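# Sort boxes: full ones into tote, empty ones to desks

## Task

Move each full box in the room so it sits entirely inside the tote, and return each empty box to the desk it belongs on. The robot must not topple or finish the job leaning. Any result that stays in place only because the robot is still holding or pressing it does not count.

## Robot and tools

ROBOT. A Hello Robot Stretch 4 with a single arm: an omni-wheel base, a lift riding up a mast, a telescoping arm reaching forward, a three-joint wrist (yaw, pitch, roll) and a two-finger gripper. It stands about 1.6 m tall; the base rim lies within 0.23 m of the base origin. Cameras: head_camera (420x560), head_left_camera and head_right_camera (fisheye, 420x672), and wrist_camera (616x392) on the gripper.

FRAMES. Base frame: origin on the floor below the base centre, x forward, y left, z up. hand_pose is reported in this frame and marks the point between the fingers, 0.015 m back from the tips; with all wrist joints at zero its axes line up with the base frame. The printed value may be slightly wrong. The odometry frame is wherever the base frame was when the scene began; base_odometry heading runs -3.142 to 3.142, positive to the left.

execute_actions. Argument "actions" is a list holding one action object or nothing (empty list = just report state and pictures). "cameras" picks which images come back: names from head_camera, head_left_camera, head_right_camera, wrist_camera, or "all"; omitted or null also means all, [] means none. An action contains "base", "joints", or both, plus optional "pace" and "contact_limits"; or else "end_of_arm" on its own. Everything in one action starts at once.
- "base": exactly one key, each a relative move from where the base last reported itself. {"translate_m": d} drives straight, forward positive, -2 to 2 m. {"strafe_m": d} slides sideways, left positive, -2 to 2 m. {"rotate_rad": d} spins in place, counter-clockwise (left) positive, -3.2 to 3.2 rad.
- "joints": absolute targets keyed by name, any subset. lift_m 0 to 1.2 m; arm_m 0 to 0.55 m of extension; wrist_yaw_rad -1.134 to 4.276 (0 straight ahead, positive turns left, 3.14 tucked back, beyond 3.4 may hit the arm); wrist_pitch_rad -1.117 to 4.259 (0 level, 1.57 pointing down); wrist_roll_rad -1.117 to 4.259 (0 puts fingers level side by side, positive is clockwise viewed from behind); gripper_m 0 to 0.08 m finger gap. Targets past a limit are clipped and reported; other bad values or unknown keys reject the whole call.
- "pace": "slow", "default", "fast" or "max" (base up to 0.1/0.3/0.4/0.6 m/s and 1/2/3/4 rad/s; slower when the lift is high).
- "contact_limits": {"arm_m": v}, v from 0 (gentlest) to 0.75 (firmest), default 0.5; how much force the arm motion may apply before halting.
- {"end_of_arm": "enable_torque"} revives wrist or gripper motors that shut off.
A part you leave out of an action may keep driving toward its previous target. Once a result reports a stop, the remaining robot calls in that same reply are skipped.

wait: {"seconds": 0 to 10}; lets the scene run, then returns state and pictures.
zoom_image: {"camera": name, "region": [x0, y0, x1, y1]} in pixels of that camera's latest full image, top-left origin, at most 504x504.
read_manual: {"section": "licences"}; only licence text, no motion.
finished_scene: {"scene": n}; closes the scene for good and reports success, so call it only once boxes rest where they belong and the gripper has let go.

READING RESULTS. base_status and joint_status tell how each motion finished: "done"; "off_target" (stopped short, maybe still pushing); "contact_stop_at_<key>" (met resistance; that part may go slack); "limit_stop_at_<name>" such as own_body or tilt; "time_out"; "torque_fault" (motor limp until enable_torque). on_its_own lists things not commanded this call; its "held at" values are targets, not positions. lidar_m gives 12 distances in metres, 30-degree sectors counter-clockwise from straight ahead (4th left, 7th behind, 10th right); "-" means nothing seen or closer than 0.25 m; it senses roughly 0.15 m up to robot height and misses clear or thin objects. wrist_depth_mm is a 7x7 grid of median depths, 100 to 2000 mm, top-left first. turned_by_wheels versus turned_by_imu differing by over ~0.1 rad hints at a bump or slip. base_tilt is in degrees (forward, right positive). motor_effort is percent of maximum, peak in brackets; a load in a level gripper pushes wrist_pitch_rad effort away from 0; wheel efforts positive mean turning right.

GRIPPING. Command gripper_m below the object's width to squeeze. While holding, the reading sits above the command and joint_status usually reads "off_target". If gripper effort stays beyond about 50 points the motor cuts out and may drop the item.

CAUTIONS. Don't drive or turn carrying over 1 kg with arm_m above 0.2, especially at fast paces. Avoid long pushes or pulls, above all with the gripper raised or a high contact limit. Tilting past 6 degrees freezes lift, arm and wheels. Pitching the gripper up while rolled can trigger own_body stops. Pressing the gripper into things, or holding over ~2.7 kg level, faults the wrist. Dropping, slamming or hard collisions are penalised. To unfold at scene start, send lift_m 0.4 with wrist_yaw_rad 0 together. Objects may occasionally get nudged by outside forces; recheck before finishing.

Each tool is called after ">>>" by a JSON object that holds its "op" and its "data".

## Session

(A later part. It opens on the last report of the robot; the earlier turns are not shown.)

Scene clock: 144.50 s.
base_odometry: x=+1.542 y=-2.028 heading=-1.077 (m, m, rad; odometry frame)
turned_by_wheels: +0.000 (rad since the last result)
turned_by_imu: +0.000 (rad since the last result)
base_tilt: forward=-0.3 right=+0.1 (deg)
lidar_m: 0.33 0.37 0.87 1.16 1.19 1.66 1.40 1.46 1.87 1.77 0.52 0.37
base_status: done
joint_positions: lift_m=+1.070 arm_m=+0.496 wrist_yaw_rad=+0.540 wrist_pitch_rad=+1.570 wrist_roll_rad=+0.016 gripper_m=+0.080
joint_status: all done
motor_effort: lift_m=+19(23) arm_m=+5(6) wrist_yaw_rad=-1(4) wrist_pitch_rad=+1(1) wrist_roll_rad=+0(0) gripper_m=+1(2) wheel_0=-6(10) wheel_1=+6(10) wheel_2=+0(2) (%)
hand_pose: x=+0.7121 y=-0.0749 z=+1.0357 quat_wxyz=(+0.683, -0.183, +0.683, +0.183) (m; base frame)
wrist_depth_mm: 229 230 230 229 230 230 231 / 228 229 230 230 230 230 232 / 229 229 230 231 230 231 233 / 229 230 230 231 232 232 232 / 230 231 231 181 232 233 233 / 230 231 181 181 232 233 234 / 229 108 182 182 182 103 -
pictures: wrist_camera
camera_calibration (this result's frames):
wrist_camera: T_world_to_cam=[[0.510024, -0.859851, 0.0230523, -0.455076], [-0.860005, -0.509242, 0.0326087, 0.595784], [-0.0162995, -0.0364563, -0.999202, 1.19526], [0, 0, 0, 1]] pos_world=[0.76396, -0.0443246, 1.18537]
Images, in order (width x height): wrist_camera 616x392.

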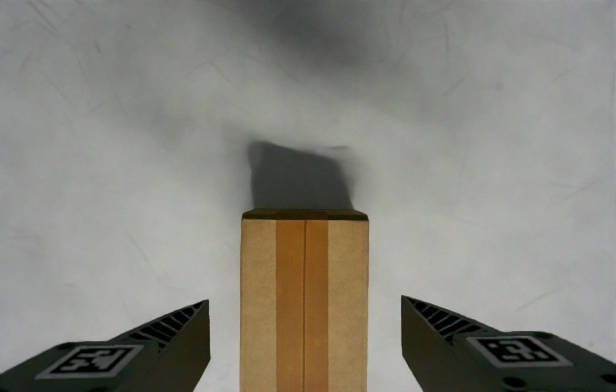

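Centered.

>>> {"op": "execute_actions", "data": {"actions": [{"joints":{"lift_m":1.015}}], "cameras": ["wrist_camera"]}}

>>> {"op": "execute_actions", "data": {"actions": [{"joints":{"gripper_m":0.04}}], "cameras": []}}

>>> {"op": "execute_actions", "data": {"actions": [{"joints":{"lift_m":1.12,"wrist_pitch_rad":0.3}}], "cameras": ["head_camera"]}}

Scene clock: 146.87 s.
base_odometry: x=+1.542 y=-2.028 heading=-1.077 (m, m, rad; odometry frame)
turned_by_wheels: +0.000 (rad since the last result)
turned_by_imu: +0.000 (rad since the last result)
base_tilt: forward=-0.3 right=+0.1 (deg)
lidar_m: 0.34 0.36 0.89 1.15 1.20 1.69 1.40 1.43 1.88 1.78 0.52 0.38
base_status: not commanded
joint_positions: lift_m=+1.015 arm_m=+0.496 wrist_yaw_rad=+0.540 wrist_pitch_rad=+1.570 wrist_roll_rad=+0.016 gripper_m=+0.080
joint_status: all done
motor_effort: lift_m=+18(17) arm_m=+5(5) wrist_yaw_rad=+0(1) wrist_pitch_rad=+0(1) wrist_roll_rad=-1(0) gripper_m=+2(2) wheel_0=-6(6) wheel_1=+6(7) wheel_2=+0(1) (%)
hand_pose: x=+0.7121 y=-0.0749 z=+0.9807 quat_wxyz=(+0.683, -0.183, +0.683, +0.183) (m; base frame)
wrist_depth_mm: 174 174 175 175 175 176 176 / 175 175 175 175 176 176 176 / 176 175 176 176 176 177 177 / 176 176 176 176 176 177 177 / 175 176 129 126 129 177 178 / 176 176 126 126 136 177 178 / 176 107 127 127 127 103 -
pictures: wrist_camera
camera_calibration (this result's frames):
wrist_camera: T_world_to_cam=[[0.510024, -0.859851, 0.0230523, -0.453809], [-0.860005, -0.509242, 0.0326087, 0.597579], [-0.0162995, -0.0364563, -0.999202, 1.1403], [0, 0, 0, 1]] pos_world=[0.763962, -0.0443246, 1.13036]
Images, in order (width x height): wrist_camera 616x392.

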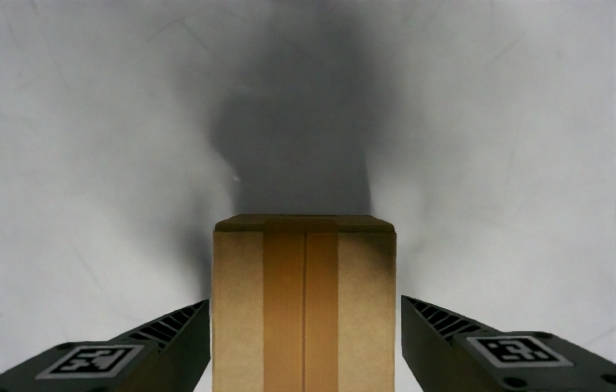

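Scene clock: 147.87 s.
base_odometry: x=+1.542 y=-2.028 heading=-1.077 (m, m, rad; odometry frame)
turned_by_wheels: +0.000 (rad since the last result)
turned_by_imu: +0.000 (rad since the last result)
base_tilt: forward=-0.4 right=+0.2 (deg)
lidar_m: 0.34 0.38 0.88 1.15 1.19 1.67 1.39 1.45 1.86 1.77 0.52 0.36
base_status: not commanded
joint_positions: lift_m=+1.015 arm_m=+0.496 wrist_yaw_rad=+0.540 wrist_pitch_rad=+1.570 wrist_roll_rad=+0.016 gripper_m=+0.059
joint_status: gripper_m off_target (ended at +0.059, target +0.040)
on_its_own: gripper_m is held at +0.054, not at your +0.040, by its contact guard: the fingers met something
motor_effort: lift_m=+18(18) arm_m=+5(5) wrist_yaw_rad=-1(0) wrist_pitch_rad=+0(0) wrist_roll_rad=+0(0) gripper_m=-38(34) wheel_0=-6(6) wheel_1=+7(7) wheel_2=+0(0) (%)
hand_pose: x=+0.7121 y=-0.0749 z=+0.9807 quat_wxyz=(+0.683, -0.183, +0.683, +0.183) (m; base frame)
wrist_depth_mm: 174 174 175 175 175 176 175 / 174 175 175 175 176 176 176 / 175 175 176 176 176 176 177 / 175 175 176 176 177 177 177 / 175 176 129 126 129 177 177 / 176 176 126 126 127 177 177 / 176 105 127 127 127 - -
pictures: none
No camera images: the call's "cameras" was empty. Leave "cameras" out to get every camera's image.

Scene clock: 149.33 s.
base_odometry: x=+1.542 y=-2.028 heading=-1.077 (m, m, rad; odometry frame)
turned_by_wheels: +0.000 (rad since the last result)
turned_by_imu: +0.000 (rad since the last result)
base_tilt: forward=-0.3 right=+0.2 (deg)
lidar_m: 0.36 0.35 0.90 1.15 1.20 1.66 1.40 1.46 1.86 1.74 0.53 0.37
base_status: not commanded
joint_positions: lift_m=+1.120 arm_m=+0.496 wrist_yaw_rad=+0.540 wrist_pitch_rad=+0.305 wrist_roll_rad=+0.016 gripper_m=+0.059
joint_status: all done
on_its_own: gripper_m is held at +0.054, not at your +0.040, by its contact guard: the fingers met something
motor_effort: lift_m=+24(23) arm_m=+5(5) wrist_yaw_rad=+0(1) wrist_pitch_rad=-16(18) wrist_roll_rad=+0(1) gripper_m=-37(38) wheel_0=-6(6) wheel_1=+6(6) wheel_2=+1(0) (%)
hand_pose: x=+0.8860 y=+0.0293 z=+1.2340 quat_wxyz=(+0.953, -0.033, +0.149, +0.262) (m; base frame)
wrist_depth_mm: 615 525 459 404 362 329 303 / 661 554 480 424 379 338 314 / 707 585 504 442 392 353 324 / 768 627 535 455 407 364 336 / 842 676 129 126 129 382 347 / 917 732 126 127 127 392 362 / 1042 105 126 127 127 - 368
pictures: head_camera
Images, in order (width x height): head_camera 420x560.

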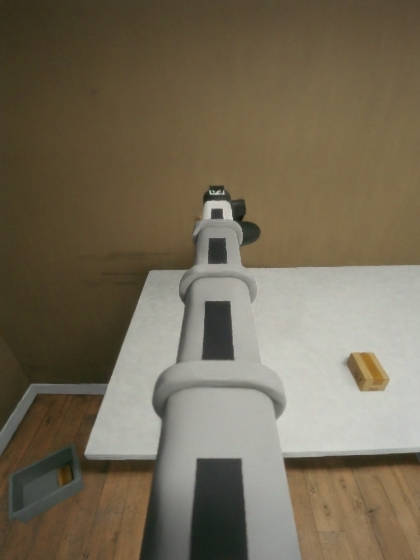

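>>> {"op": "execute_actions", "data": {"actions": [{"joints":{"wrist_pitch_rad":0.0}}], "cameras": []}}

>>> {"op": "execute_actions", "data": {"actions": [], "cameras": []}}

Scene clock: 151.63 s.
base_odometry: x=+1.542 y=-2.028 heading=-1.077 (m, m, rad; odometry frame)
turned_by_wheels: +0.000 (rad since the last result)
turned_by_imu: +0.000 (rad since the last result)
base_tilt: forward=-0.3 right=+0.2 (deg)
lidar_m: 0.35 0.35 0.90 1.16 1.18 1.67 1.39 1.46 1.84 1.76 0.51 0.37
base_status: not commanded
joint_positions: lift_m=+1.120 arm_m=+0.496 wrist_yaw_rad=+0.540 wrist_pitch_rad=+0.006 wrist_roll_rad=+0.016 gripper_m=+0.059
joint_status: all done
on_its_own: gripper_m is held at +0.054, not at your +0.040, by its contact guard: the fingers met something
motor_effort: lift_m=+24(24) arm_m=+5(5) wrist_yaw_rad=+0(1) wrist_pitch_rad=-17(20) wrist_roll_rad=+0(0) gripper_m=-38(39) wheel_0=-6(6) wheel_1=+6(6) wheel_2=+0(0) (%)
hand_pose: x=+0.8944 y=+0.0344 z=+1.2967 quat_wxyz=(+0.964, +0.007, +0.005, +0.267) (m; base frame)
wrist_depth_mm: 707 597 512 445 397 357 327 / 715 597 512 452 399 359 329 / 723 603 517 455 399 359 330 / 732 603 525 445 399 359 332 / 741 609 129 126 129 366 334 / 750 615 127 127 127 364 336 / 778 105 126 127 127 - 332
pictures: none
No camera images: the call's "cameras" was empty. Leave "cameras" out to get every camera's image.

Scene clock: 151.63 s.
base_odometry: x=+1.542 y=-2.028 heading=-1.077 (m, m, rad; odometry frame)
turned_by_wheels: +0.000 (rad since the last result)
turned_by_imu: +0.000 (rad since the last result)
base_tilt: forward=-0.3 right=+0.2 (deg)
lidar_m: 0.35 0.35 0.90 1.16 1.18 1.67 1.39 1.46 1.84 1.76 0.51 0.37
base_status: not commanded
joint_positions: lift_m=+1.120 arm_m=+0.496 wrist_yaw_rad=+0.540 wrist_pitch_rad=+0.006 wrist_roll_rad=+0.016 gripper_m=+0.059
joint_status: all done
on_its_own: gripper_m is held at +0.054, not at your +0.040, by its contact guard: the fingers met something
motor_effort: lift_m=+24(24) arm_m=+5(5) wrist_yaw_rad=+0(1) wrist_pitch_rad=-17(20) wrist_roll_rad=+0(0) gripper_m=-38(39) wheel_0=-6(6) wheel_1=+6(6) wheel_2=+0(0) (%)
hand_pose: x=+0.8944 y=+0.0344 z=+1.2967 quat_wxyz=(+0.964, +0.007, +0.005, +0.267) (m; base frame)
wrist_depth_mm: 707 597 512 445 397 357 327 / 715 597 512 452 399 359 329 / 723 603 517 455 399 359 330 / 732 603 525 445 399 359 332 / 741 609 129 126 129 366 334 / 750 615 127 127 127 364 336 / 778 105 126 127 127 - 332
pictures: none
No camera images: the call's "cameras" was empty. Leave "cameras" out to get every camera's image.

>>> {"op": "execute_actions", "data": {"actions": [{"joints":{"arm_m":0.0,"wrist_pitch_rad":1.57,"wrist_yaw_rad":0.076}}], "cameras": []}}

>>> {"op": "execute_actions", "data": {"actions": [{"base":{"strafe_m":0.519},"joints":{"lift_m":0.4}}], "cameras": []}}

>>> {"op": "execute_actions", "data": {"actions": [{"base":{"rotate_rad":0.5},"joints":{"lift_m":0.3}}], "cameras": []}}

>>> {"op": "execute_actions", "data": {"actions": [{"base":{"strafe_m":0.088},"joints":{"arm_m":0.503}}], "cameras": ["wrist_camera","head_camera"]}}

Scene clock: 158.30 s.
base_odometry: x=+1.542 y=-2.028 heading=-1.077 (m, m, rad; odometry frame)
turned_by_wheels: +0.000 (rad since the last result)
turned_by_imu: +0.000 (rad since the last result)
base_tilt: forward=-0.3 right=+0.2 (deg)
lidar_m: 0.35 0.37 0.88 1.17 1.19 1.67 1.40 1.46 1.87 1.76 0.53 0.38
base_status: not commanded
joint_positions: lift_m=+1.120 arm_m=+0.001 wrist_yaw_rad=+0.076 wrist_pitch_rad=+1.570 wrist_roll_rad=+0.016 gripper_m=+0.059
joint_status: all done
on_its_own: gripper_m is held at +0.054, not at your +0.040, by its contact guard: the fingers met something
motor_effort: lift_m=+24(24) arm_m=-5(6) wrist_yaw_rad=+0(9) wrist_pitch_rad=-2(12) wrist_roll_rad=-1(1) gripper_m=-38(38) wheel_0=-6(6) wheel_1=+6(7) wheel_2=+0(1) (%)
hand_pose: x=+0.1785 y=-0.0872 z=+1.0853 quat_wxyz=(+0.707, -0.021, +0.707, +0.021) (m; base frame)
wrist_depth_mm: 1160 1229 1182 1205 1229 300 296 / 1205 1229 1229 1229 1255 1229 1229 / 1205 1255 1229 1205 1229 1255 1255 / 1205 1205 1205 1255 1255 1229 1229 / 1255 1205 129 126 129 1255 1229 / 1229 1229 126 127 127 1255 1255 / 1205 105 126 127 127 - 1229
pictures: none
No camera images: the call's "cameras" was empty. Leave "cameras" out to get every camera's image.

Scene clock: 162.00 s.
base_odometry: x=+1.998 y=-1.782 heading=-1.077 (m, m, rad; odometry frame)
turned_by_wheels: +0.000 (rad since the last result)
turned_by_imu: +0.000 (rad since the last result)
base_tilt: forward=-0.4 right=+0.1 (deg)
lidar_m: 0.63 0.56 0.71 0.64 0.65 0.86 1.46 1.45 2.00 1.54 0.52 0.39
base_status: done
joint_positions: lift_m=+0.400 arm_m=+0.001 wrist_yaw_rad=+0.076 wrist_pitch_rad=+1.570 wrist_roll_rad=+0.016 gripper_m=+0.059
joint_status: all done
on_its_own: gripper_m is held at +0.054, not at your +0.040, by its contact guard: the fingers met something
motor_effort: lift_m=+20(25) arm_m=-5(5) wrist_yaw_rad=-1(0) wrist_pitch_rad=+0(0) wrist_roll_rad=+0(1) gripper_m=-37(38) wheel_0=-3(14) wheel_1=+3(13) wheel_2=+0(1) (%)
hand_pose: x=+0.1785 y=-0.0872 z=+0.3656 quat_wxyz=(+0.707, -0.021, +0.707, +0.021) (m; base frame)
wrist_depth_mm: 508 508 512 508 504 508 480 / 508 508 508 508 508 512 517 / 508 508 512 512 512 512 512 / 508 512 512 512 517 517 525 / 508 310 129 126 129 521 517 / 301 298 126 126 127 521 517 / 298 105 126 127 127 - 517
pictures: none
No camera images: the call's "cameras" was empty. Leave "cameras" out to get every camera's image.

Scene clock: 163.43 s.
base_odometry: x=+1.998 y=-1.782 heading=-0.578 (m, m, rad; odometry frame)
turned_by_wheels: +0.499 (rad since the last result)
turned_by_imu: +0.495 (rad since the last result)
base_tilt: forward=-0.2 right=+0.2 (deg)
lidar_m: 0.56 0.70 0.64 0.63 0.88 1.46 1.45 1.98 2.30 0.50 0.40 0.64
base_status: done
joint_positions: lift_m=+0.300 arm_m=+0.001 wrist_yaw_rad=+0.076 wrist_pitch_rad=+1.570 wrist_roll_rad=+0.016 gripper_m=+0.059
joint_status: all done
on_its_own: gripper_m is held at +0.054, not at your +0.040, by its contact guard: the fingers met something
motor_effort: lift_m=+20(19) arm_m=-5(5) wrist_yaw_rad=-1(1) wrist_pitch_rad=-1(3) wrist_roll_rad=-1(1) gripper_m=-38(38) wheel_0=-5(11) wheel_1=-4(12) wheel_2=-3(10) (%)
hand_pose: x=+0.1785 y=-0.0872 z=+0.2656 quat_wxyz=(+0.707, -0.021, +0.707, +0.021) (m; base frame)
wrist_depth_mm: 407 407 410 413 413 413 410 / 410 413 410 413 410 410 413 / 407 410 410 410 413 415 413 / 410 410 407 413 413 415 415 / 410 223 129 126 130 415 415 / 203 200 126 127 127 415 418 / 200 105 127 127 127 - 418
pictures: none
No camera images: the call's "cameras" was empty. Leave "cameras" out to get every camera's image.

Scene clock: 165.97 s.
base_odometry: x=+2.046 y=-1.708 heading=-0.578 (m, m, rad; odometry frame)
turned_by_wheels: +0.000 (rad since the last result)
turned_by_imu: +0.000 (rad since the last result)
base_tilt: forward=-0.3 right=+0.1 (deg)
lidar_m: 0.56 0.61 0.54 0.56 0.74 1.68 1.39 1.91 2.36 0.61 0.49 0.62
base_status: done
joint_positions: lift_m=+0.300 arm_m=+0.502 wrist_yaw_rad=+0.076 wrist_pitch_rad=+1.570 wrist_roll_rad=+0.016 gripper_m=+0.059
joint_status: all done
on_its_own: gripper_m is held at +0.054, not at your +0.040, by its contact guard: the fingers met something
motor_effort: lift_m=+20(20) arm_m=+5(4) wrist_yaw_rad=-1(1) wrist_pitch_rad=+0(2) wrist_roll_rad=+0(1) gripper_m=-38(38) wheel_0=-4(13) wheel_1=+4(13) wheel_2=+0(5) (%)
hand_pose: x=+0.6799 y=-0.0872 z=+0.2656 quat_wxyz=(+0.707, -0.021, +0.706, +0.021) (m; base frame)
wrist_depth_mm: 404 407 407 407 407 410 410 / 407 407 410 410 407 407 413 / 407 407 327 338 351 338 413 / 410 330 404 407 407 338 413 / 407 329 129 126 129 340 413 / 410 327 126 126 127 338 415 / 410 105 126 127 127 - 415
pictures: head_camera, wrist_camera
camera_calibration (this result's frames):
wrist_camera: T_world_to_cam=[[0.0715401, -0.997171, 0.0230521, -0.145273], [-0.996961, -0.0707726, 0.0325495, 0.718271], [-0.030826, -0.0253106, -0.999204, 0.435628], [0, 0, 0, 1]] pos_world=[0.73991, -0.0830023, 0.415251]
Images, in order (width x height): head_camera 420x560, wrist_camera 616x392.

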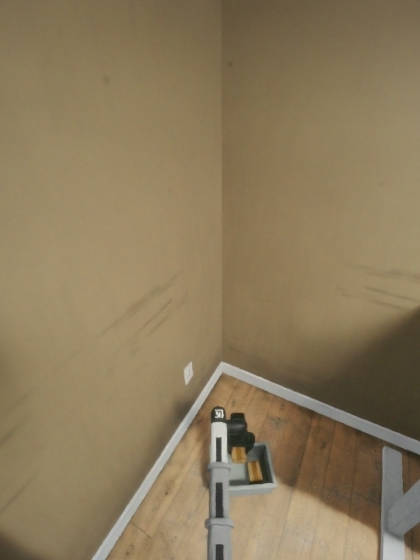

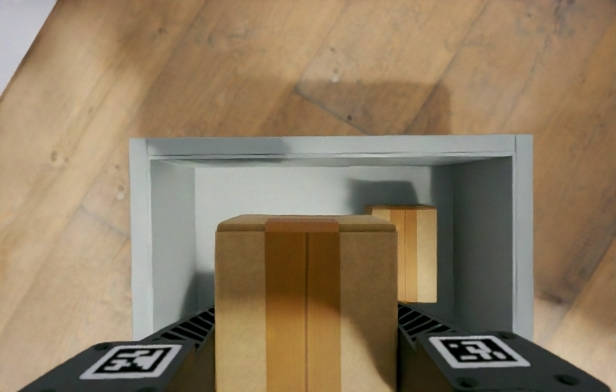

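>>> {"op": "execute_actions", "data": {"actions": [{"base":{"strafe_m":0.008},"joints":{"lift_m":0.16}}], "cameras": []}}

>>> {"op": "execute_actions", "data": {"actions": [{"joints":{"lift_m":0.073},"pace":"slow"}], "cameras": ["wrist_camera"]}}

>>> {"op": "execute_actions", "data": {"actions": [{"joints":{"gripper_m":0.066}}], "cameras": []}}

>>> {"op": "execute_actions", "data": {"actions": [{"base":{"strafe_m":-0.035},"pace":"slow"}], "cameras": ["wrist_camera"]}}

Scene clock: 170.77 s.
base_odometry: x=+2.051 y=-1.702 heading=-0.577 (m, m, rad; odometry frame)
turned_by_wheels: +0.000 (rad since the last result)
turned_by_imu: +0.000 (rad since the last result)
base_tilt: forward=-0.3 right=+0.2 (deg)
lidar_m: 0.58 0.61 0.53 0.57 0.76 1.67 1.42 1.87 2.36 0.58 0.49 0.62
base_status: done
joint_positions: lift_m=+0.160 arm_m=+0.502 wrist_yaw_rad=+0.076 wrist_pitch_rad=+1.570 wrist_roll_rad=+0.016 gripper_m=+0.059
joint_status: all done
on_its_own: gripper_m is held at +0.054, not at your +0.040, by its contact guard: the fingers met something
motor_effort: lift_m=+20(22) arm_m=+5(5) wrist_yaw_rad=-2(2) wrist_pitch_rad=+1(0) wrist_roll_rad=+0(0) gripper_m=-38(38) wheel_0=-2(14) wheel_1=+5(11) wheel_2=+0(3) (%)
hand_pose: x=+0.6798 y=-0.0872 z=+0.1256 quat_wxyz=(+0.707, -0.021, +0.707, +0.021) (m; base frame)
wrist_depth_mm: 266 267 268 268 268 270 271 / 267 267 267 268 270 268 271 / 149 177 180 184 187 191 195 / 158 238 267 267 267 268 256 / 158 238 129 126 130 218 246 / 158 237 126 126 127 218 246 / 150 104 126 127 127 - -
pictures: none
No camera images: the call's "cameras" was empty. Leave "cameras" out to get every camera's image.

Scene clock: 172.37 s.
base_odometry: x=+2.051 y=-1.702 heading=-0.577 (m, m, rad; odometry frame)
turned_by_wheels: +0.000 (rad since the last result)
turned_by_imu: +0.000 (rad since the last result)
base_tilt: forward=-0.2 right=+0.1 (deg)
lidar_m: 0.57 0.61 0.56 0.57 0.73 1.67 1.40 1.87 2.36 0.60 0.51 0.59
base_status: not commanded
joint_positions: lift_m=+0.073 arm_m=+0.502 wrist_yaw_rad=+0.076 wrist_pitch_rad=+1.570 wrist_roll_rad=+0.016 gripper_m=+0.059
joint_status: all done
on_its_own: gripper_m is held at +0.054, not at your +0.040, by its contact guard: the fingers met something
motor_effort: lift_m=+20(19) arm_m=+5(5) wrist_yaw_rad=+0(1) wrist_pitch_rad=+0(0) wrist_roll_rad=+0(0) gripper_m=-38(38) wheel_0=-2(3) wheel_1=+5(5) wheel_2=+0(0) (%)
hand_pose: x=+0.6798 y=-0.0872 z=+0.0386 quat_wxyz=(+0.707, -0.021, +0.707, +0.021) (m; base frame)
wrist_depth_mm: - - - - - - - / - - - - - - - / 144 177 180 180 180 181 181 / 158 180 180 181 180 181 182 / 158 180 129 126 129 157 132 / 158 180 127 127 127 153 132 / 150 105 126 127 127 - -
pictures: wrist_camera
camera_calibration (this result's frames):
wrist_camera: T_world_to_cam=[[0.071405, -0.997181, 0.023053, -0.13995], [-0.996964, -0.0706321, 0.0327625, 0.725613], [-0.0310419, -0.0253225, -0.999197, 0.208972], [0, 0, 0, 1]] pos_world=[0.739891, -0.0830127, 0.188258]
Images, in order (width x height): wrist_camera 616x392.

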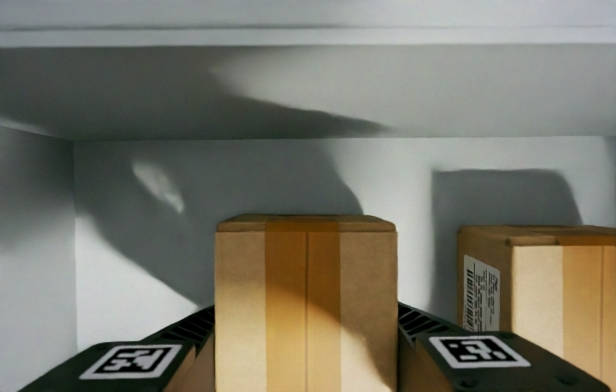

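Scene clock: 173.07 s.
base_odometry: x=+2.051 y=-1.702 heading=-0.577 (m, m, rad; odometry frame)
turned_by_wheels: +0.000 (rad since the last result)
turned_by_imu: +0.000 (rad since the last result)
base_tilt: forward=-0.3 right=+0.1 (deg)
lidar_m: 0.58 0.59 0.55 0.55 0.77 1.66 1.44 1.87 2.38 0.59 0.50 0.60
base_status: not commanded
joint_positions: lift_m=+0.073 arm_m=+0.502 wrist_yaw_rad=+0.076 wrist_pitch_rad=+1.570 wrist_roll_rad=+0.016 gripper_m=+0.066
joint_status: all done
motor_effort: lift_m=+20(20) arm_m=+5(5) wrist_yaw_rad=+0(0) wrist_pitch_rad=+0(1) wrist_roll_rad=+0(0) gripper_m=+2(35) wheel_0=-3(2) wheel_1=+5(5) wheel_2=+0(0) (%)
hand_pose: x=+0.6798 y=-0.0872 z=+0.0386 quat_wxyz=(+0.707, -0.021, +0.707, +0.021) (m; base frame)
wrist_depth_mm: - - - - - - - / - - - - - - - / 145 174 178 180 181 181 182 / 158 180 181 181 181 182 182 / 158 180 134 132 182 160 132 / 158 181 132 131 132 143 132 / 143 107 132 132 132 - -
pictures: none
No camera images: the call's "cameras" was empty. Leave "cameras" out to get every camera's image.

Scene clock: 174.47 s.
base_odometry: x=+2.032 y=-1.731 heading=-0.577 (m, m, rad; odometry frame)
turned_by_wheels: +0.000 (rad since the last result)
turned_by_imu: +0.000 (rad since the last result)
base_tilt: forward=-0.3 right=+0.2 (deg)
lidar_m: 0.54 0.64 0.56 0.58 0.82 1.57 1.41 1.91 2.34 0.57 0.45 0.61
base_status: done
joint_positions: lift_m=+0.073 arm_m=+0.502 wrist_yaw_rad=+0.076 wrist_pitch_rad=+1.570 wrist_roll_rad=+0.016 gripper_m=+0.066
joint_status: not commanded
motor_effort: lift_m=+20(20) arm_m=+5(5) wrist_yaw_rad=-1(1) wrist_pitch_rad=-1(0) wrist_roll_rad=+0(0) gripper_m=+2(3) wheel_0=+7(10) wheel_1=-5(10) wheel_2=+0(1) (%)
hand_pose: x=+0.6798 y=-0.0872 z=+0.0386 quat_wxyz=(+0.707, -0.021, +0.707, +0.021) (m; base frame)
wrist_depth_mm: - - - - - - - / 109 110 111 112 114 115 - / 180 180 181 181 181 182 182 / 180 181 181 181 181 182 182 / 181 181 132 131 152 132 132 / 180 181 132 132 132 132 133 / 180 104 132 132 132 - -
pictures: wrist_camera
camera_calibration (this result's frames):
wrist_camera: T_world_to_cam=[[0.0713821, -0.997183, 0.023053, -0.139935], [-0.996966, -0.0706091, 0.0327657, 0.725618], [-0.0310457, -0.025322, -0.999197, 0.208975], [0, 0, 0, 1]] pos_world=[0.739892, -0.0830142, 0.188258]
Images, in order (width x height): wrist_camera 616x392.

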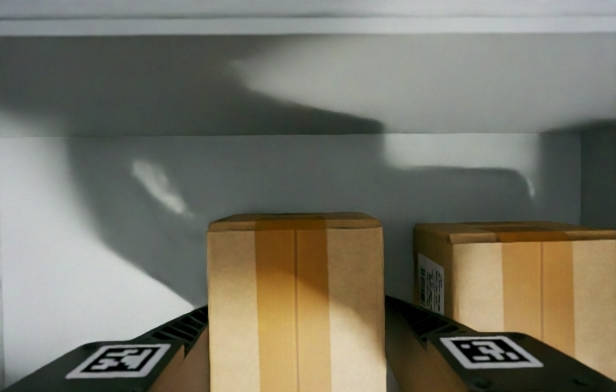

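>>> {"op": "execute_actions", "data": {"actions": [{"joints":{"lift_m":0.3}}], "cameras": ["wrist_camera"]}}

>>> {"op": "execute_actions", "data": {"actions": [{"base":{"rotate_rad":-0.5},"joints":{"arm_m":0.0,"lift_m":0.5,"gripper_m":0.08,"wrist_yaw_rad":0}}], "cameras": ["head_camera","head_right_camera"]}}

Scene clock: 177.87 s.
base_odometry: x=+2.032 y=-1.731 heading=-0.577 (m, m, rad; odometry frame)
turned_by_wheels: +0.000 (rad since the last result)
turned_by_imu: +0.000 (rad since the last result)
base_tilt: forward=-0.3 right=+0.1 (deg)
lidar_m: 0.59 0.64 0.56 0.58 0.83 1.53 1.42 1.90 2.33 0.56 0.46 0.63
base_status: not commanded
joint_positions: lift_m=+0.300 arm_m=+0.502 wrist_yaw_rad=+0.076 wrist_pitch_rad=+1.570 wrist_roll_rad=+0.016 gripper_m=+0.066
joint_status: all done
motor_effort: lift_m=+23(27) arm_m=+5(5) wrist_yaw_rad=-1(0) wrist_pitch_rad=-1(0) wrist_roll_rad=+0(0) gripper_m=+1(1) wheel_0=+6(7) wheel_1=-5(5) wheel_2=+0(0) (%)
hand_pose: x=+0.6798 y=-0.0872 z=+0.2654 quat_wxyz=(+0.707, -0.021, +0.707, +0.021) (m; base frame)
wrist_depth_mm: 404 407 407 404 407 410 407 / 410 410 410 410 410 410 413 / 407 320 349 359 373 410 413 / 410 319 404 410 407 325 413 / 410 342 410 357 362 325 415 / 410 342 407 399 359 304 415 / 410 104 150 322 144 - 418
pictures: wrist_camera
camera_calibration (this result's frames):
wrist_camera: T_world_to_cam=[[0.0713832, -0.997183, 0.023053, -0.145163], [-0.996966, -0.0706102, 0.0327626, 0.718192], [-0.0310426, -0.0253218, -0.999197, 0.435515], [0, 0, 0, 1]] pos_world=[0.739895, -0.0830141, 0.414982]
Images, in order (width x height): wrist_camera 616x392.

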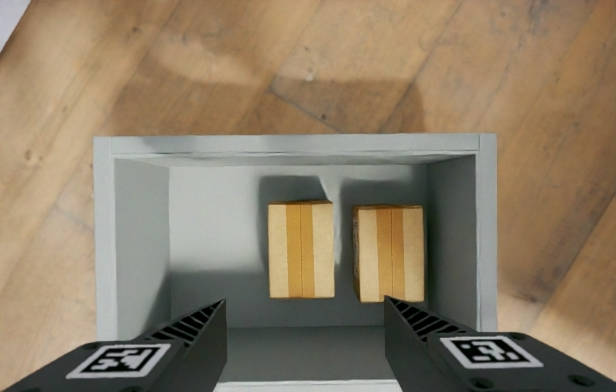

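Scene clock: 180.40 s.
base_odometry: x=+2.032 y=-1.731 heading=-1.076 (m, m, rad; odometry frame)
turned_by_wheels: -0.499 (rad since the last result)
turned_by_imu: -0.495 (rad since the last result)
base_tilt: forward=-0.4 right=+0.1 (deg)
lidar_m: 0.59 0.56 0.63 0.57 0.59 0.84 1.42 1.43 1.96 1.62 0.54 0.45
base_status: done
joint_positions: lift_m=+0.500 arm_m=+0.001 wrist_yaw_rad=+0.000 wrist_pitch_rad=+1.570 wrist_roll_rad=+0.016 gripper_m=+0.080
joint_status: all done
motor_effort: lift_m=+23(24) arm_m=-5(5) wrist_yaw_rad=+0(5) wrist_pitch_rad=+0(1) wrist_roll_rad=-1(1) gripper_m=+2(5) wheel_0=+4(11) wheel_1=+3(12) wheel_2=+3(10) (%)
hand_pose: x=+0.1718 y=-0.0874 z=+0.4654 quat_wxyz=(+0.707, +0.006, +0.707, -0.006) (m; base frame)
wrist_depth_mm: 597 603 609 603 615 615 609 / 603 603 609 615 609 615 615 / 609 609 609 609 621 615 615 / 609 603 609 609 615 615 615 / 609 609 399 402 615 621 621 / 615 397 399 399 402 621 621 / 609 107 399 399 399 103 -
pictures: head_camera, head_right_camera
Images, in order (width x height): head_camera 420x560, head_right_camera 420x672.

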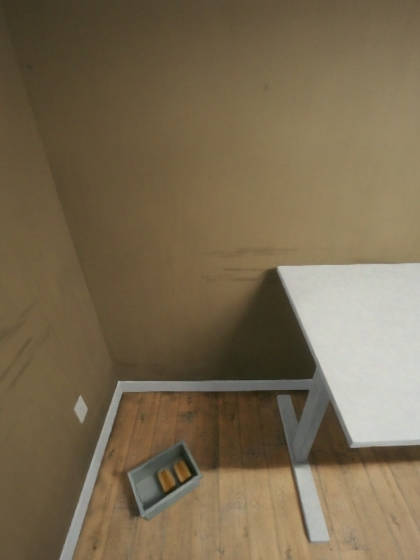

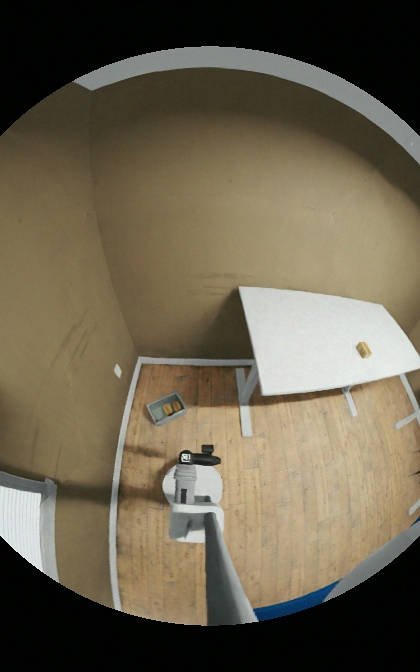

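>>> {"op": "execute_actions", "data": {"actions": [{"base":{"strafe_m":-0.872},"joints":{"lift_m":1.1}}], "cameras": []}}

>>> {"op": "execute_actions", "data": {"actions": [{"joints":{"arm_m":0.42}}], "cameras": ["wrist_camera","head_right_camera"]}}

Scene clock: 185.67 s.
base_odometry: x=+1.264 y=-2.144 heading=-1.076 (m, m, rad; odometry frame)
turned_by_wheels: +0.000 (rad since the last result)
turned_by_imu: +0.001 (rad since the last result)
base_tilt: forward=-0.4 right=+0.1 (deg)
lidar_m: 0.38 0.40 0.54 1.44 1.50 1.43 1.36 1.42 1.56 1.47 0.56 0.40
base_status: done
joint_positions: lift_m=+1.100 arm_m=+0.001 wrist_yaw_rad=+0.000 wrist_pitch_rad=+1.570 wrist_roll_rad=+0.016 gripper_m=+0.080
joint_status: all done
motor_effort: lift_m=+22(25) arm_m=-5(5) wrist_yaw_rad=+0(0) wrist_pitch_rad=+0(0) wrist_roll_rad=+0(0) gripper_m=+2(2) wheel_0=+5(14) wheel_1=-5(12) wheel_2=+0(2) (%)
hand_pose: x=+0.1719 y=-0.0874 z=+1.0655 quat_wxyz=(+0.707, +0.006, +0.707, -0.006) (m; base frame)
wrist_depth_mm: 1205 1205 1205 1205 1205 1205 1229 / 1229 1205 1205 1205 1205 1205 1229 / 1205 1205 1205 1205 1205 1229 1205 / 1205 1205 1205 1205 1229 1229 1229 / 1205 1205 1008 991 1229 1205 1229 / 1229 1205 1008 976 1229 1229 1229 / 1182 107 1025 1229 1205 103 -
pictures: none
No camera images: the call's "cameras" was empty. Leave "cameras" out to get every camera's image.

Scene clock: 188.00 s.
base_odometry: x=+1.264 y=-2.144 heading=-1.076 (m, m, rad; odometry frame)
turned_by_wheels: +0.000 (rad since the last result)
turned_by_imu: +0.000 (rad since the last result)
base_tilt: forward=-0.3 right=+0.1 (deg)
lidar_m: 0.37 0.38 0.57 1.44 1.49 1.42 1.37 1.42 1.56 1.45 0.56 0.41
base_status: not commanded
joint_positions: lift_m=+1.100 arm_m=+0.419 wrist_yaw_rad=+0.000 wrist_pitch_rad=+1.570 wrist_roll_rad=+0.016 gripper_m=+0.080
joint_status: all done
motor_effort: lift_m=+22(22) arm_m=+5(5) wrist_yaw_rad=-1(1) wrist_pitch_rad=+1(1) wrist_roll_rad=+0(0) gripper_m=+2(2) wheel_0=+5(5) wheel_1=-5(5) wheel_2=+0(1) (%)
hand_pose: x=+0.5902 y=-0.0874 z=+1.0655 quat_wxyz=(+0.707, +0.006, +0.707, -0.006) (m; base frame)
wrist_depth_mm: 258 259 258 260 260 262 262 / 257 257 258 259 260 262 263 / 259 259 260 260 262 262 263 / 259 259 262 262 263 263 263 / 260 260 260 211 263 264 264 / 260 260 262 213 264 264 263 / 259 108 212 213 213 103 -
pictures: head_right_camera, wrist_camera
camera_calibration (this result's frames):
wrist_camera: T_world_to_cam=[[-0.00443462, -0.999724, 0.0230519, -0.112945], [-0.999457, 0.0051835, 0.0325291, 0.610984], [-0.0326396, -0.0228951, -0.999205, 1.23335], [0, 0, 0, 1]] pos_world=[0.650407, -0.0878428, 1.2151]
Images, in order (width x height): head_right_camera 420x672, wrist_camera 616x392.

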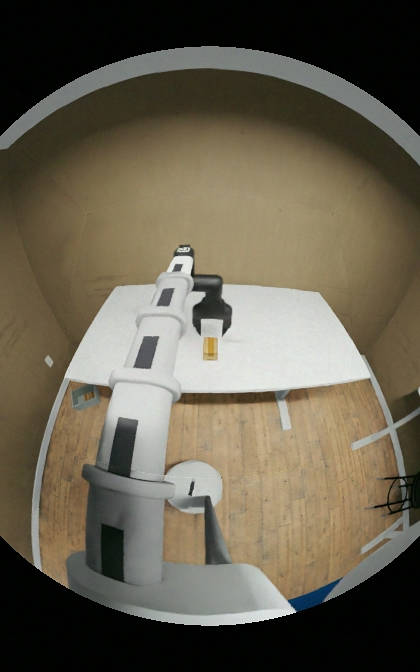

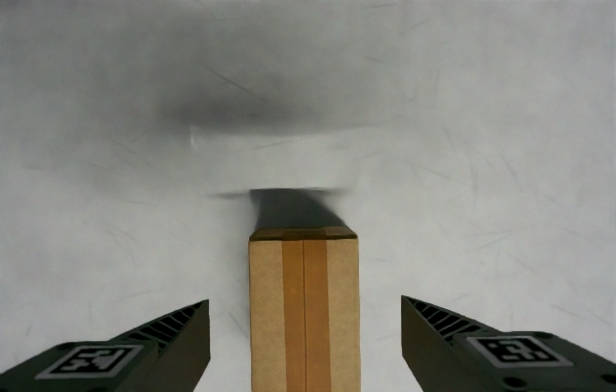

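>>> {"op": "execute_actions", "data": {"actions": [{"joints":{"lift_m":1.015,"arm_m":0.405}}], "cameras": ["wrist_camera"]}}

>>> {"op": "execute_actions", "data": {"actions": [{"joints":{"gripper_m":0.04}}], "cameras": []}}

>>> {"op": "execute_actions", "data": {"actions": [{"joints":{"lift_m":1.12,"wrist_pitch_rad":0.0}}], "cameras": ["head_camera"]}}

Scene clock: 190.43 s.
base_odometry: x=+1.264 y=-2.144 heading=-1.076 (m, m, rad; odometry frame)
turned_by_wheels: +0.000 (rad since the last result)
turned_by_imu: +0.000 (rad since the last result)
base_tilt: forward=-0.3 right=+0.1 (deg)
lidar_m: 0.36 0.41 0.56 1.45 1.51 1.40 1.35 1.40 1.57 1.46 0.56 0.40
base_status: not commanded
joint_positions: lift_m=+1.015 arm_m=+0.406 wrist_yaw_rad=+0.000 wrist_pitch_rad=+1.570 wrist_roll_rad=+0.016 gripper_m=+0.080
joint_status: all done
motor_effort: lift_m=+18(21) arm_m=-5(4) wrist_yaw_rad=+0(1) wrist_pitch_rad=+2(0) wrist_roll_rad=+0(0) gripper_m=+2(2) wheel_0=+5(5) wheel_1=-5(5) wheel_2=+0(0) (%)
hand_pose: x=+0.5769 y=-0.0874 z=+0.9807 quat_wxyz=(+0.707, +0.006, +0.707, -0.006) (m; base frame)
wrist_depth_mm: 174 175 175 176 177 177 177 / 175 175 175 176 176 177 177 / 174 176 176 176 177 177 178 / 175 176 177 177 177 178 178 / 176 176 129 127 177 178 178 / 176 177 127 127 136 178 178 / 176 108 128 128 128 103 -
pictures: wrist_camera
camera_calibration (this result's frames):
wrist_camera: T_world_to_cam=[[-0.00469546, -0.999723, 0.0230528, -0.110901], [-0.99945, 0.00544852, 0.0327134, 0.600246], [-0.03283, -0.0228865, -0.999199, 1.14835], [0, 0, 0, 1]] pos_world=[0.637095, -0.0878588, 1.13035]
Images, in order (width x height): wrist_camera 616x392.

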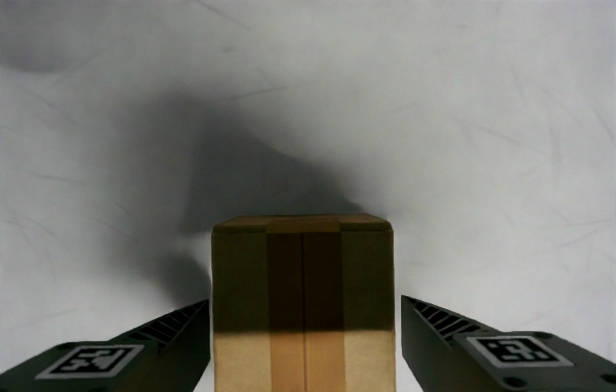

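Scene clock: 191.43 s.
base_odometry: x=+1.264 y=-2.144 heading=-1.076 (m, m, rad; odometry frame)
turned_by_wheels: +0.000 (rad since the last result)
turned_by_imu: +0.000 (rad since the last result)
base_tilt: forward=-0.3 right=+0.1 (deg)
lidar_m: 0.39 0.41 0.55 1.45 1.48 1.44 1.35 1.42 1.57 1.48 0.59 0.40
base_status: not commanded
joint_positions: lift_m=+1.015 arm_m=+0.406 wrist_yaw_rad=+0.000 wrist_pitch_rad=+1.570 wrist_roll_rad=+0.016 gripper_m=+0.059
joint_status: gripper_m off_target (ended at +0.059, target +0.040)
on_its_own: gripper_m is held at +0.054, not at your +0.040, by its contact guard: the fingers met something
motor_effort: lift_m=+18(19) arm_m=-5(5) wrist_yaw_rad=+0(0) wrist_pitch_rad=+1(1) wrist_roll_rad=-1(0) gripper_m=-38(35) wheel_0=+5(5) wheel_1=-5(5) wheel_2=+0(0) (%)
hand_pose: x=+0.5769 y=-0.0874 z=+0.9807 quat_wxyz=(+0.707, +0.006, +0.707, -0.006) (m; base frame)
wrist_depth_mm: 174 175 175 176 176 176 177 / 175 175 176 176 177 177 178 / 175 176 176 176 177 177 178 / 175 176 176 177 177 177 178 / 176 176 130 127 178 177 179 / 176 176 127 127 128 179 178 / 176 105 127 128 128 - -
pictures: none
No camera images: the call's "cameras" was empty. Leave "cameras" out to get every camera's image.

Scene clock: 192.90 s.
base_odometry: x=+1.264 y=-2.144 heading=-1.076 (m, m, rad; odometry frame)
turned_by_wheels: +0.000 (rad since the last result)
turned_by_imu: +0.000 (rad since the last result)
base_tilt: forward=-0.3 right=+0.1 (deg)
lidar_m: 0.38 0.41 0.56 1.46 1.49 1.42 1.36 1.43 1.58 1.47 0.57 0.41
base_status: not commanded
joint_positions: lift_m=+1.120 arm_m=+0.406 wrist_yaw_rad=+0.000 wrist_pitch_rad=+0.006 wrist_roll_rad=+0.016 gripper_m=+0.059
joint_status: all done
on_its_own: gripper_m is held at +0.054, not at your +0.040, by its contact guard: the fingers met something
motor_effort: lift_m=+24(29) arm_m=-4(5) wrist_yaw_rad=+0(3) wrist_pitch_rad=-18(19) wrist_roll_rad=+0(0) gripper_m=-38(38) wheel_0=+5(5) wheel_1=-5(5) wheel_2=+0(0) (%)
hand_pose: x=+0.7893 y=-0.0874 z=+1.2967 quat_wxyz=(+1.000, +0.008, +0.003, +0.000) (m; base frame)
wrist_depth_mm: 544 544 554 554 549 559 559 / 539 544 549 554 554 549 564 / 539 549 549 554 554 559 564 / 544 544 554 554 559 559 569 / 549 554 129 127 559 564 564 / 549 554 127 127 128 574 569 / 549 105 127 128 128 - 569
pictures: head_camera
Images, in order (width x height): head_camera 420x560.

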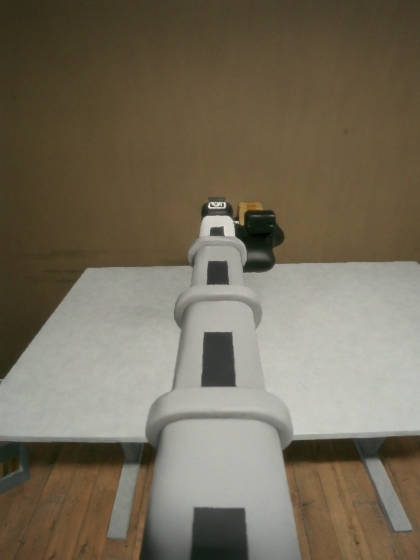

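>>> {"op": "execute_actions", "data": {"actions": [{"joints":{"arm_m":0.0,"wrist_pitch_rad":1.57,"wrist_yaw_rad":0.076}}], "cameras": []}}

>>> {"op": "execute_actions", "data": {"actions": [{"base":{"strafe_m":0.872},"joints":{"lift_m":0.35}}], "cameras": []}}

>>> {"op": "execute_actions", "data": {"actions": [{"base":{"rotate_rad":0.5},"joints":{"lift_m":0.3}}], "cameras": []}}

>>> {"op": "execute_actions", "data": {"actions": [{"base":{"strafe_m":0.088},"joints":{"arm_m":0.503}}], "cameras": ["wrist_camera","head_camera"]}}

Scene clock: 196.90 s.
base_odometry: x=+1.264 y=-2.144 heading=-1.076 (m, m, rad; odometry frame)
turned_by_wheels: +0.000 (rad since the last result)
turned_by_imu: +0.000 (rad since the last result)
base_tilt: forward=-0.3 right=+0.1 (deg)
lidar_m: 0.37 0.39 0.54 1.45 1.51 1.43 1.37 1.40 1.56 1.46 0.57 0.41
base_status: not commanded
joint_positions: lift_m=+1.120 arm_m=+0.001 wrist_yaw_rad=+0.076 wrist_pitch_rad=+1.570 wrist_roll_rad=+0.016 gripper_m=+0.059
joint_status: all done
on_its_own: gripper_m is held at +0.054, not at your +0.040, by its contact guard: the fingers met something
motor_effort: lift_m=+24(24) arm_m=-5(4) wrist_yaw_rad=+1(4) wrist_pitch_rad=-2(11) wrist_roll_rad=+0(1) gripper_m=-38(38) wheel_0=+5(5) wheel_1=-5(5) wheel_2=+0(0) (%)
hand_pose: x=+0.1785 y=-0.0872 z=+1.0853 quat_wxyz=(+0.707, -0.021, +0.707, +0.021) (m; base frame)
wrist_depth_mm: 1229 1229 1205 1229 1229 1229 1182 / 1229 1205 1229 1205 1205 1255 1229 / 1229 1229 1229 1229 1229 1255 1229 / 1255 1229 1205 1229 1229 1255 1205 / 1205 1229 129 127 1229 1229 1229 / 1229 1205 127 127 128 1229 1255 / 1229 104 127 128 128 - 1229
pictures: none
No camera images: the call's "cameras" was empty. Leave "cameras" out to get every camera's image.

Scene clock: 201.13 s.
base_odometry: x=+2.032 y=-1.731 heading=-1.076 (m, m, rad; odometry frame)
turned_by_wheels: +0.000 (rad since the last result)
turned_by_imu: +0.000 (rad since the last result)
base_tilt: forward=-0.3 right=+0.2 (deg)
lidar_m: 0.59 0.56 0.64 0.58 0.59 0.85 1.46 1.41 1.94 1.60 0.53 0.46
base_status: done
joint_positions: lift_m=+0.350 arm_m=+0.001 wrist_yaw_rad=+0.076 wrist_pitch_rad=+1.570 wrist_roll_rad=+0.016 gripper_m=+0.059
joint_status: all done
on_its_own: gripper_m is held at +0.054, not at your +0.040, by its contact guard: the fingers met something
motor_effort: lift_m=+20(22) arm_m=-5(5) wrist_yaw_rad=-1(0) wrist_pitch_rad=-2(3) wrist_roll_rad=+0(0) gripper_m=-38(38) wheel_0=-4(14) wheel_1=+4(14) wheel_2=+0(0) (%)
hand_pose: x=+0.1785 y=-0.0872 z=+0.3156 quat_wxyz=(+0.707, -0.021, +0.707, +0.021) (m; base frame)
wrist_depth_mm: 459 455 459 462 462 462 462 / 459 459 462 462 462 462 462 / 459 455 459 466 462 462 462 / 459 459 462 462 462 466 469 / 459 266 130 127 469 462 466 / 252 250 127 127 128 466 469 / 250 105 127 128 128 - 466
pictures: none
No camera images: the call's "cameras" was empty. Leave "cameras" out to get every camera's image.

Scene clock: 202.43 s.
base_odometry: x=+2.032 y=-1.731 heading=-0.577 (m, m, rad; odometry frame)
turned_by_wheels: +0.499 (rad since the last result)
turned_by_imu: +0.495 (rad since the last result)
base_tilt: forward=-0.2 right=+0.1 (deg)
lidar_m: 0.56 0.66 0.59 0.59 0.82 1.56 1.43 1.96 2.35 0.59 0.47 0.61
base_status: done
joint_positions: lift_m=+0.300 arm_m=+0.001 wrist_yaw_rad=+0.076 wrist_pitch_rad=+1.570 wrist_roll_rad=+0.016 gripper_m=+0.059
joint_status: all done
on_its_own: gripper_m is held at +0.054, not at your +0.040, by its contact guard: the fingers met something
motor_effort: lift_m=+20(20) arm_m=-5(5) wrist_yaw_rad=-1(2) wrist_pitch_rad=+2(1) wrist_roll_rad=+0(0) gripper_m=-37(38) wheel_0=-5(10) wheel_1=-4(10) wheel_2=-4(10) (%)
hand_pose: x=+0.1786 y=-0.0872 z=+0.2656 quat_wxyz=(+0.707, -0.021, +0.707, +0.021) (m; base frame)
wrist_depth_mm: 407 407 413 407 410 413 413 / 407 410 413 413 413 415 415 / 407 413 413 413 413 415 415 / 410 410 413 413 410 413 415 / 410 224 130 127 413 415 415 / 202 200 127 127 128 415 418 / 200 104 127 128 128 - 418
pictures: none
No camera images: the call's "cameras" was empty. Leave "cameras" out to get every camera's image.

Scene clock: 204.97 s.
base_odometry: x=+2.080 y=-1.657 heading=-0.577 (m, m, rad; odometry frame)
turned_by_wheels: +0.000 (rad since the last result)
turned_by_imu: +0.000 (rad since the last result)
base_tilt: forward=-0.2 right=+0.1 (deg)
lidar_m: 0.72 0.56 0.48 0.50 0.69 1.86 1.41 1.86 2.41 0.63 0.55 0.63
base_status: done
joint_positions: lift_m=+0.300 arm_m=+0.502 wrist_yaw_rad=+0.076 wrist_pitch_rad=+1.570 wrist_roll_rad=+0.016 gripper_m=+0.059
joint_status: all done
on_its_own: gripper_m is held at +0.054, not at your +0.040, by its contact guard: the fingers met something
motor_effort: lift_m=+20(20) arm_m=+5(6) wrist_yaw_rad=-1(1) wrist_pitch_rad=+1(2) wrist_roll_rad=+1(0) gripper_m=-38(38) wheel_0=-5(13) wheel_1=+4(13) wheel_2=+0(2) (%)
hand_pose: x=+0.6799 y=-0.0872 z=+0.2656 quat_wxyz=(+0.707, -0.021, +0.706, +0.021) (m; base frame)
wrist_depth_mm: 340 404 407 407 410 407 410 / 373 407 410 407 410 410 413 / 407 404 410 407 410 410 413 / 407 407 410 407 407 407 332 / 410 407 130 127 357 359 336 / 407 413 127 127 128 392 334 / 413 104 127 128 128 - 317
pictures: head_camera, wrist_camera
camera_calibration (this result's frames):
wrist_camera: T_world_to_cam=[[0.0715534, -0.99717, 0.023052, -0.145282], [-0.996961, -0.070786, 0.0325437, 0.718273], [-0.0308198, -0.0253106, -0.999204, 0.435623], [0, 0, 0, 1]] pos_world=[0.739911, -0.0830014, 0.415251]
Images, in order (width x height): head_camera 420x560, wrist_camera 616x392.

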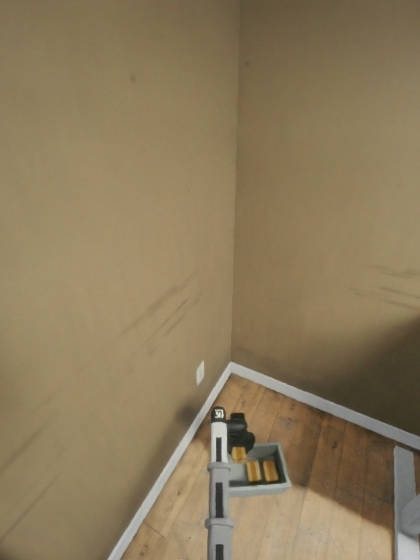

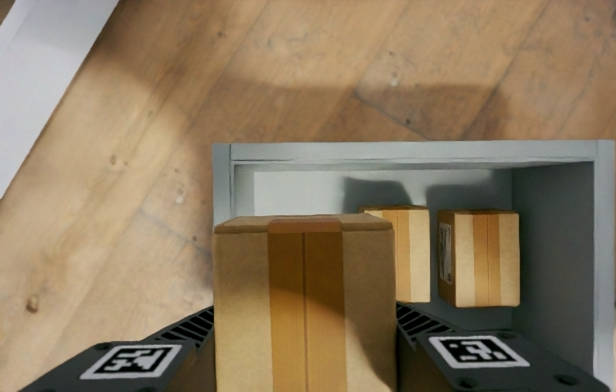

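>>> {"op": "execute_actions", "data": {"actions": [{"joints":{"lift_m":0.14}}], "cameras": ["wrist_camera"]}}

>>> {"op": "execute_actions", "data": {"actions": [{"joints":{"lift_m":0.073},"pace":"slow","contact_limits":{}}], "cameras": ["wrist_camera"]}}

Scene clock: 207.73 s.
base_odometry: x=+2.080 y=-1.657 heading=-0.577 (m, m, rad; odometry frame)
turned_by_wheels: +0.000 (rad since the last result)
turned_by_imu: +0.000 (rad since the last result)
base_tilt: forward=-0.3 right=+0.1 (deg)
lidar_m: 0.57 0.58 0.48 0.50 0.68 1.87 1.40 1.87 2.41 0.64 0.55 0.60
base_status: not commanded
joint_positions: lift_m=+0.140 arm_m=+0.502 wrist_yaw_rad=+0.076 wrist_pitch_rad=+1.570 wrist_roll_rad=+0.016 gripper_m=+0.059
joint_status: all done
on_its_own: gripper_m is held at +0.054, not at your +0.040, by its contact guard: the fingers met something
motor_effort: lift_m=+20(20) arm_m=+5(5) wrist_yaw_rad=+0(1) wrist_pitch_rad=+1(0) wrist_roll_rad=+0(0) gripper_m=-38(38) wheel_0=-4(5) wheel_1=+4(4) wheel_2=+0(0) (%)
hand_pose: x=+0.6798 y=-0.0872 z=+0.1056 quat_wxyz=(+0.707, -0.021, +0.707, +0.021) (m; base frame)
wrist_depth_mm: 247 247 249 248 250 250 250 / 248 248 249 131 130 130 250 / 248 129 150 153 156 159 211 / 249 130 241 247 249 249 248 / 249 130 130 127 198 198 217 / 250 130 127 127 128 198 218 / 250 104 127 128 128 - -
pictures: wrist_camera
camera_calibration (this result's frames):
wrist_camera: T_world_to_cam=[[0.0714167, -0.99718, 0.023053, -0.141502], [-0.996964, -0.0706439, 0.0327574, 0.723418], [-0.0310365, -0.0253224, -0.999197, 0.27589], [0, 0, 0, 1]] pos_world=[0.73989, -0.0830119, 0.255233]
Images, in order (width x height): wrist_camera 616x392.

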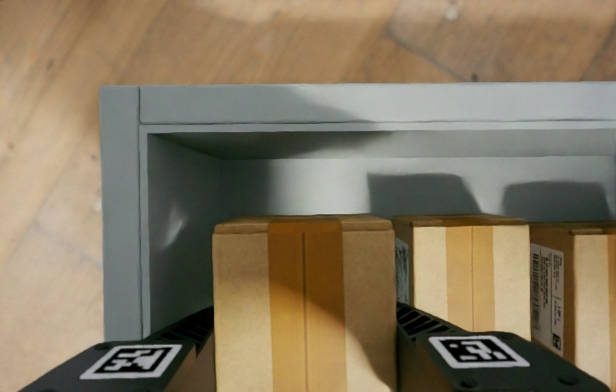

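action 0: "contact_limits" must be an object like {"arm_m": 0.15}; or leave it out

>>> {"op": "execute_actions", "data": {"actions": [{"joints":{"lift_m":0.073},"pace":"slow"}], "cameras": ["wrist_camera"]}}

>>> {"op": "execute_actions", "data": {"actions": [{"joints":{"gripper_m":0.066}}], "cameras": []}}

>>> {"op": "execute_actions", "data": {"actions": [{"joints":{"lift_m":0.35}}]}}

Scene clock: 210.77 s.
base_odometry: x=+2.080 y=-1.657 heading=-0.578 (m, m, rad; odometry frame)
turned_by_wheels: +0.000 (rad since the last result)
turned_by_imu: -0.001 (rad since the last result)
base_tilt: forward=-0.3 right=+0.1 (deg)
lidar_m: 0.60 0.57 0.49 0.51 0.70 1.86 1.42 1.86 2.43 0.64 0.57 0.61
base_status: not commanded
joint_positions: lift_m=+0.114 arm_m=+0.502 wrist_yaw_rad=+0.076 wrist_pitch_rad=+1.568 wrist_roll_rad=+0.017 gripper_m=+0.059
joint_status: lift_m contact_stop (moved -0.026 of -0.067)
on_its_own: gripper_m is held at +0.054, not at your +0.040, by its contact guard: the fingers met something; lift_m is slack since a contact_stop (your +0.073 is given up)
motor_effort: lift_m=+18(21) arm_m=+4(5) wrist_yaw_rad=-2(4) wrist_pitch_rad=+8(25) wrist_roll_rad=-2(7) gripper_m=-37(38) wheel_0=-4(4) wheel_1=-1(5) wheel_2=+1(1) (%)
hand_pose: x=+0.6806 y=-0.0871 z=+0.0796 quat_wxyz=(+0.708, -0.021, +0.706, +0.021) (m; base frame)
wrist_depth_mm: 226 228 228 228 228 229 230 / 227 108 108 108 109 109 109 / 227 116 142 143 144 145 184 / 227 124 224 225 226 225 228 / 226 124 130 127 177 177 197 / 228 124 127 127 128 177 187 / 228 104 127 128 128 - -
pictures: wrist_camera
camera_calibration (this result's frames):
wrist_camera: T_world_to_cam=[[0.0708234, -0.997223, 0.0230393, -0.140514], [-0.997079, -0.0701133, 0.030295, 0.725347], [-0.0285955, -0.0251176, -0.999275, 0.248313], [0, 0, 0, 1]] pos_world=[0.740281, -0.0830307, 0.229396]
Images, in order (width x height): wrist_camera 616x392.

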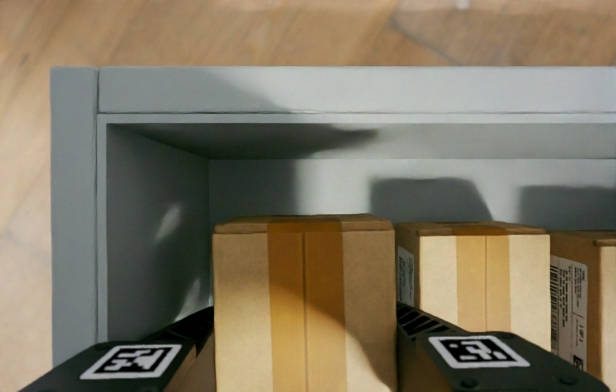

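not run: a stop came earlier in this reply.

not run: a stop came earlier in this reply.

>>> {"op": "execute_actions", "data": {"actions": [{"joints":{"lift_m":0.24}}], "cameras": []}}

>>> {"op": "execute_actions", "data": {"actions": [{"base":{"strafe_m":-0.097},"joints":{"wrist_yaw_rad":1.647,"arm_m":0.423}}], "cameras": ["wrist_camera","head_camera"]}}

Scene clock: 214.83 s.
base_odometry: x=+2.080 y=-1.657 heading=-0.578 (m, m, rad; odometry frame)
turned_by_wheels: +0.000 (rad since the last result)
turned_by_imu: +0.000 (rad since the last result)
base_tilt: forward=-0.2 right=+0.1 (deg)
lidar_m: 0.60 0.55 0.50 0.50 0.65 1.82 1.41 1.84 2.41 0.65 0.55 0.62
base_status: not commanded
joint_positions: lift_m=+0.240 arm_m=+0.502 wrist_yaw_rad=+0.076 wrist_pitch_rad=+1.570 wrist_roll_rad=+0.017 gripper_m=+0.059
joint_status: all done
on_its_own: gripper_m is held at +0.054, not at your +0.040, by its contact guard: the fingers met something
motor_effort: lift_m=+24(28) arm_m=+4(4) wrist_yaw_rad=-1(1) wrist_pitch_rad=+0(5) wrist_roll_rad=-2(2) gripper_m=-37(38) wheel_0=-4(4) wheel_1=+0(1) wheel_2=+1(0) (%)
hand_pose: x=+0.6800 y=-0.0872 z=+0.2053 quat_wxyz=(+0.707, -0.021, +0.707, +0.021) (m; base frame)
wrist_depth_mm: 340 345 347 349 349 349 349 / 345 347 347 349 349 349 351 / 345 347 272 277 285 231 231 / 347 349 297 347 349 349 329 / 345 349 129 127 298 301 301 / 347 351 127 127 128 301 301 / 349 105 127 127 128 - 314
pictures: none
No camera images: the call's "cameras" was empty. Leave "cameras" out to get every camera's image.

Scene clock: 216.33 s.
base_odometry: x=+2.027 y=-1.738 heading=-0.578 (m, m, rad; odometry frame)
turned_by_wheels: +0.000 (rad since the last result)
turned_by_imu: +0.000 (rad since the last result)
base_tilt: forward=-0.2 right=+0.0 (deg)
lidar_m: 0.56 0.65 0.58 0.61 0.80 1.60 1.42 1.91 2.35 0.55 0.46 0.62
base_status: done
joint_positions: lift_m=+0.240 arm_m=+0.424 wrist_yaw_rad=+1.647 wrist_pitch_rad=+1.570 wrist_roll_rad=+0.016 gripper_m=+0.059
joint_status: all done
on_its_own: gripper_m is held at +0.054, not at your +0.040, by its contact guard: the fingers met something
motor_effort: lift_m=+25(24) arm_m=-5(5) wrist_yaw_rad=+1(5) wrist_pitch_rad=+0(2) wrist_roll_rad=-1(2) gripper_m=-38(37) wheel_0=+4(12) wheel_1=-4(13) wheel_2=+1(0) (%)
hand_pose: x=+0.6819 y=+0.0068 z=+0.2053 quat_wxyz=(+0.485, -0.515, +0.485, +0.515) (m; base frame)
wrist_depth_mm: 345 347 349 347 349 349 349 / 347 347 345 347 345 349 351 / 349 349 349 349 349 351 351 / 345 258 286 230 239 351 351 / 351 257 129 127 242 351 351 / 351 256 127 127 128 349 349 / 351 104 127 127 128 - 351
pictures: head_camera, wrist_camera
camera_calibration (this result's frames):
wrist_camera: T_world_to_cam=[[0.997202, 0.0711141, 0.023053, -0.688841], [0.0703408, -0.996984, 0.0327778, 0.00732174], [0.0253144, -0.0310645, -0.999197, 0.339514], [0, 0, 0, 1]] pos_world=[0.677804, 0.0668328, 0.354882]
Images, in order (width x height): head_camera 420x560, wrist_camera 616x392.

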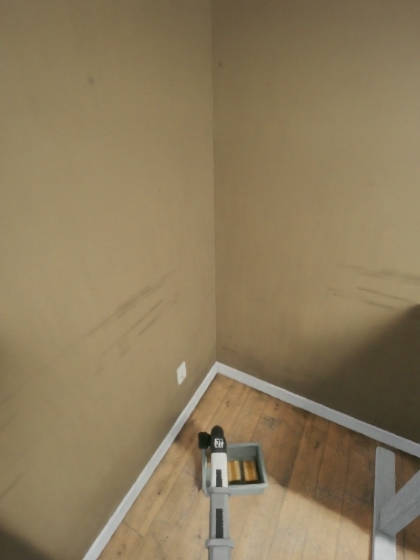

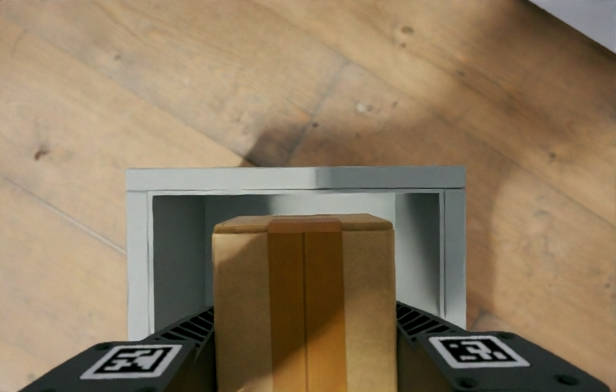

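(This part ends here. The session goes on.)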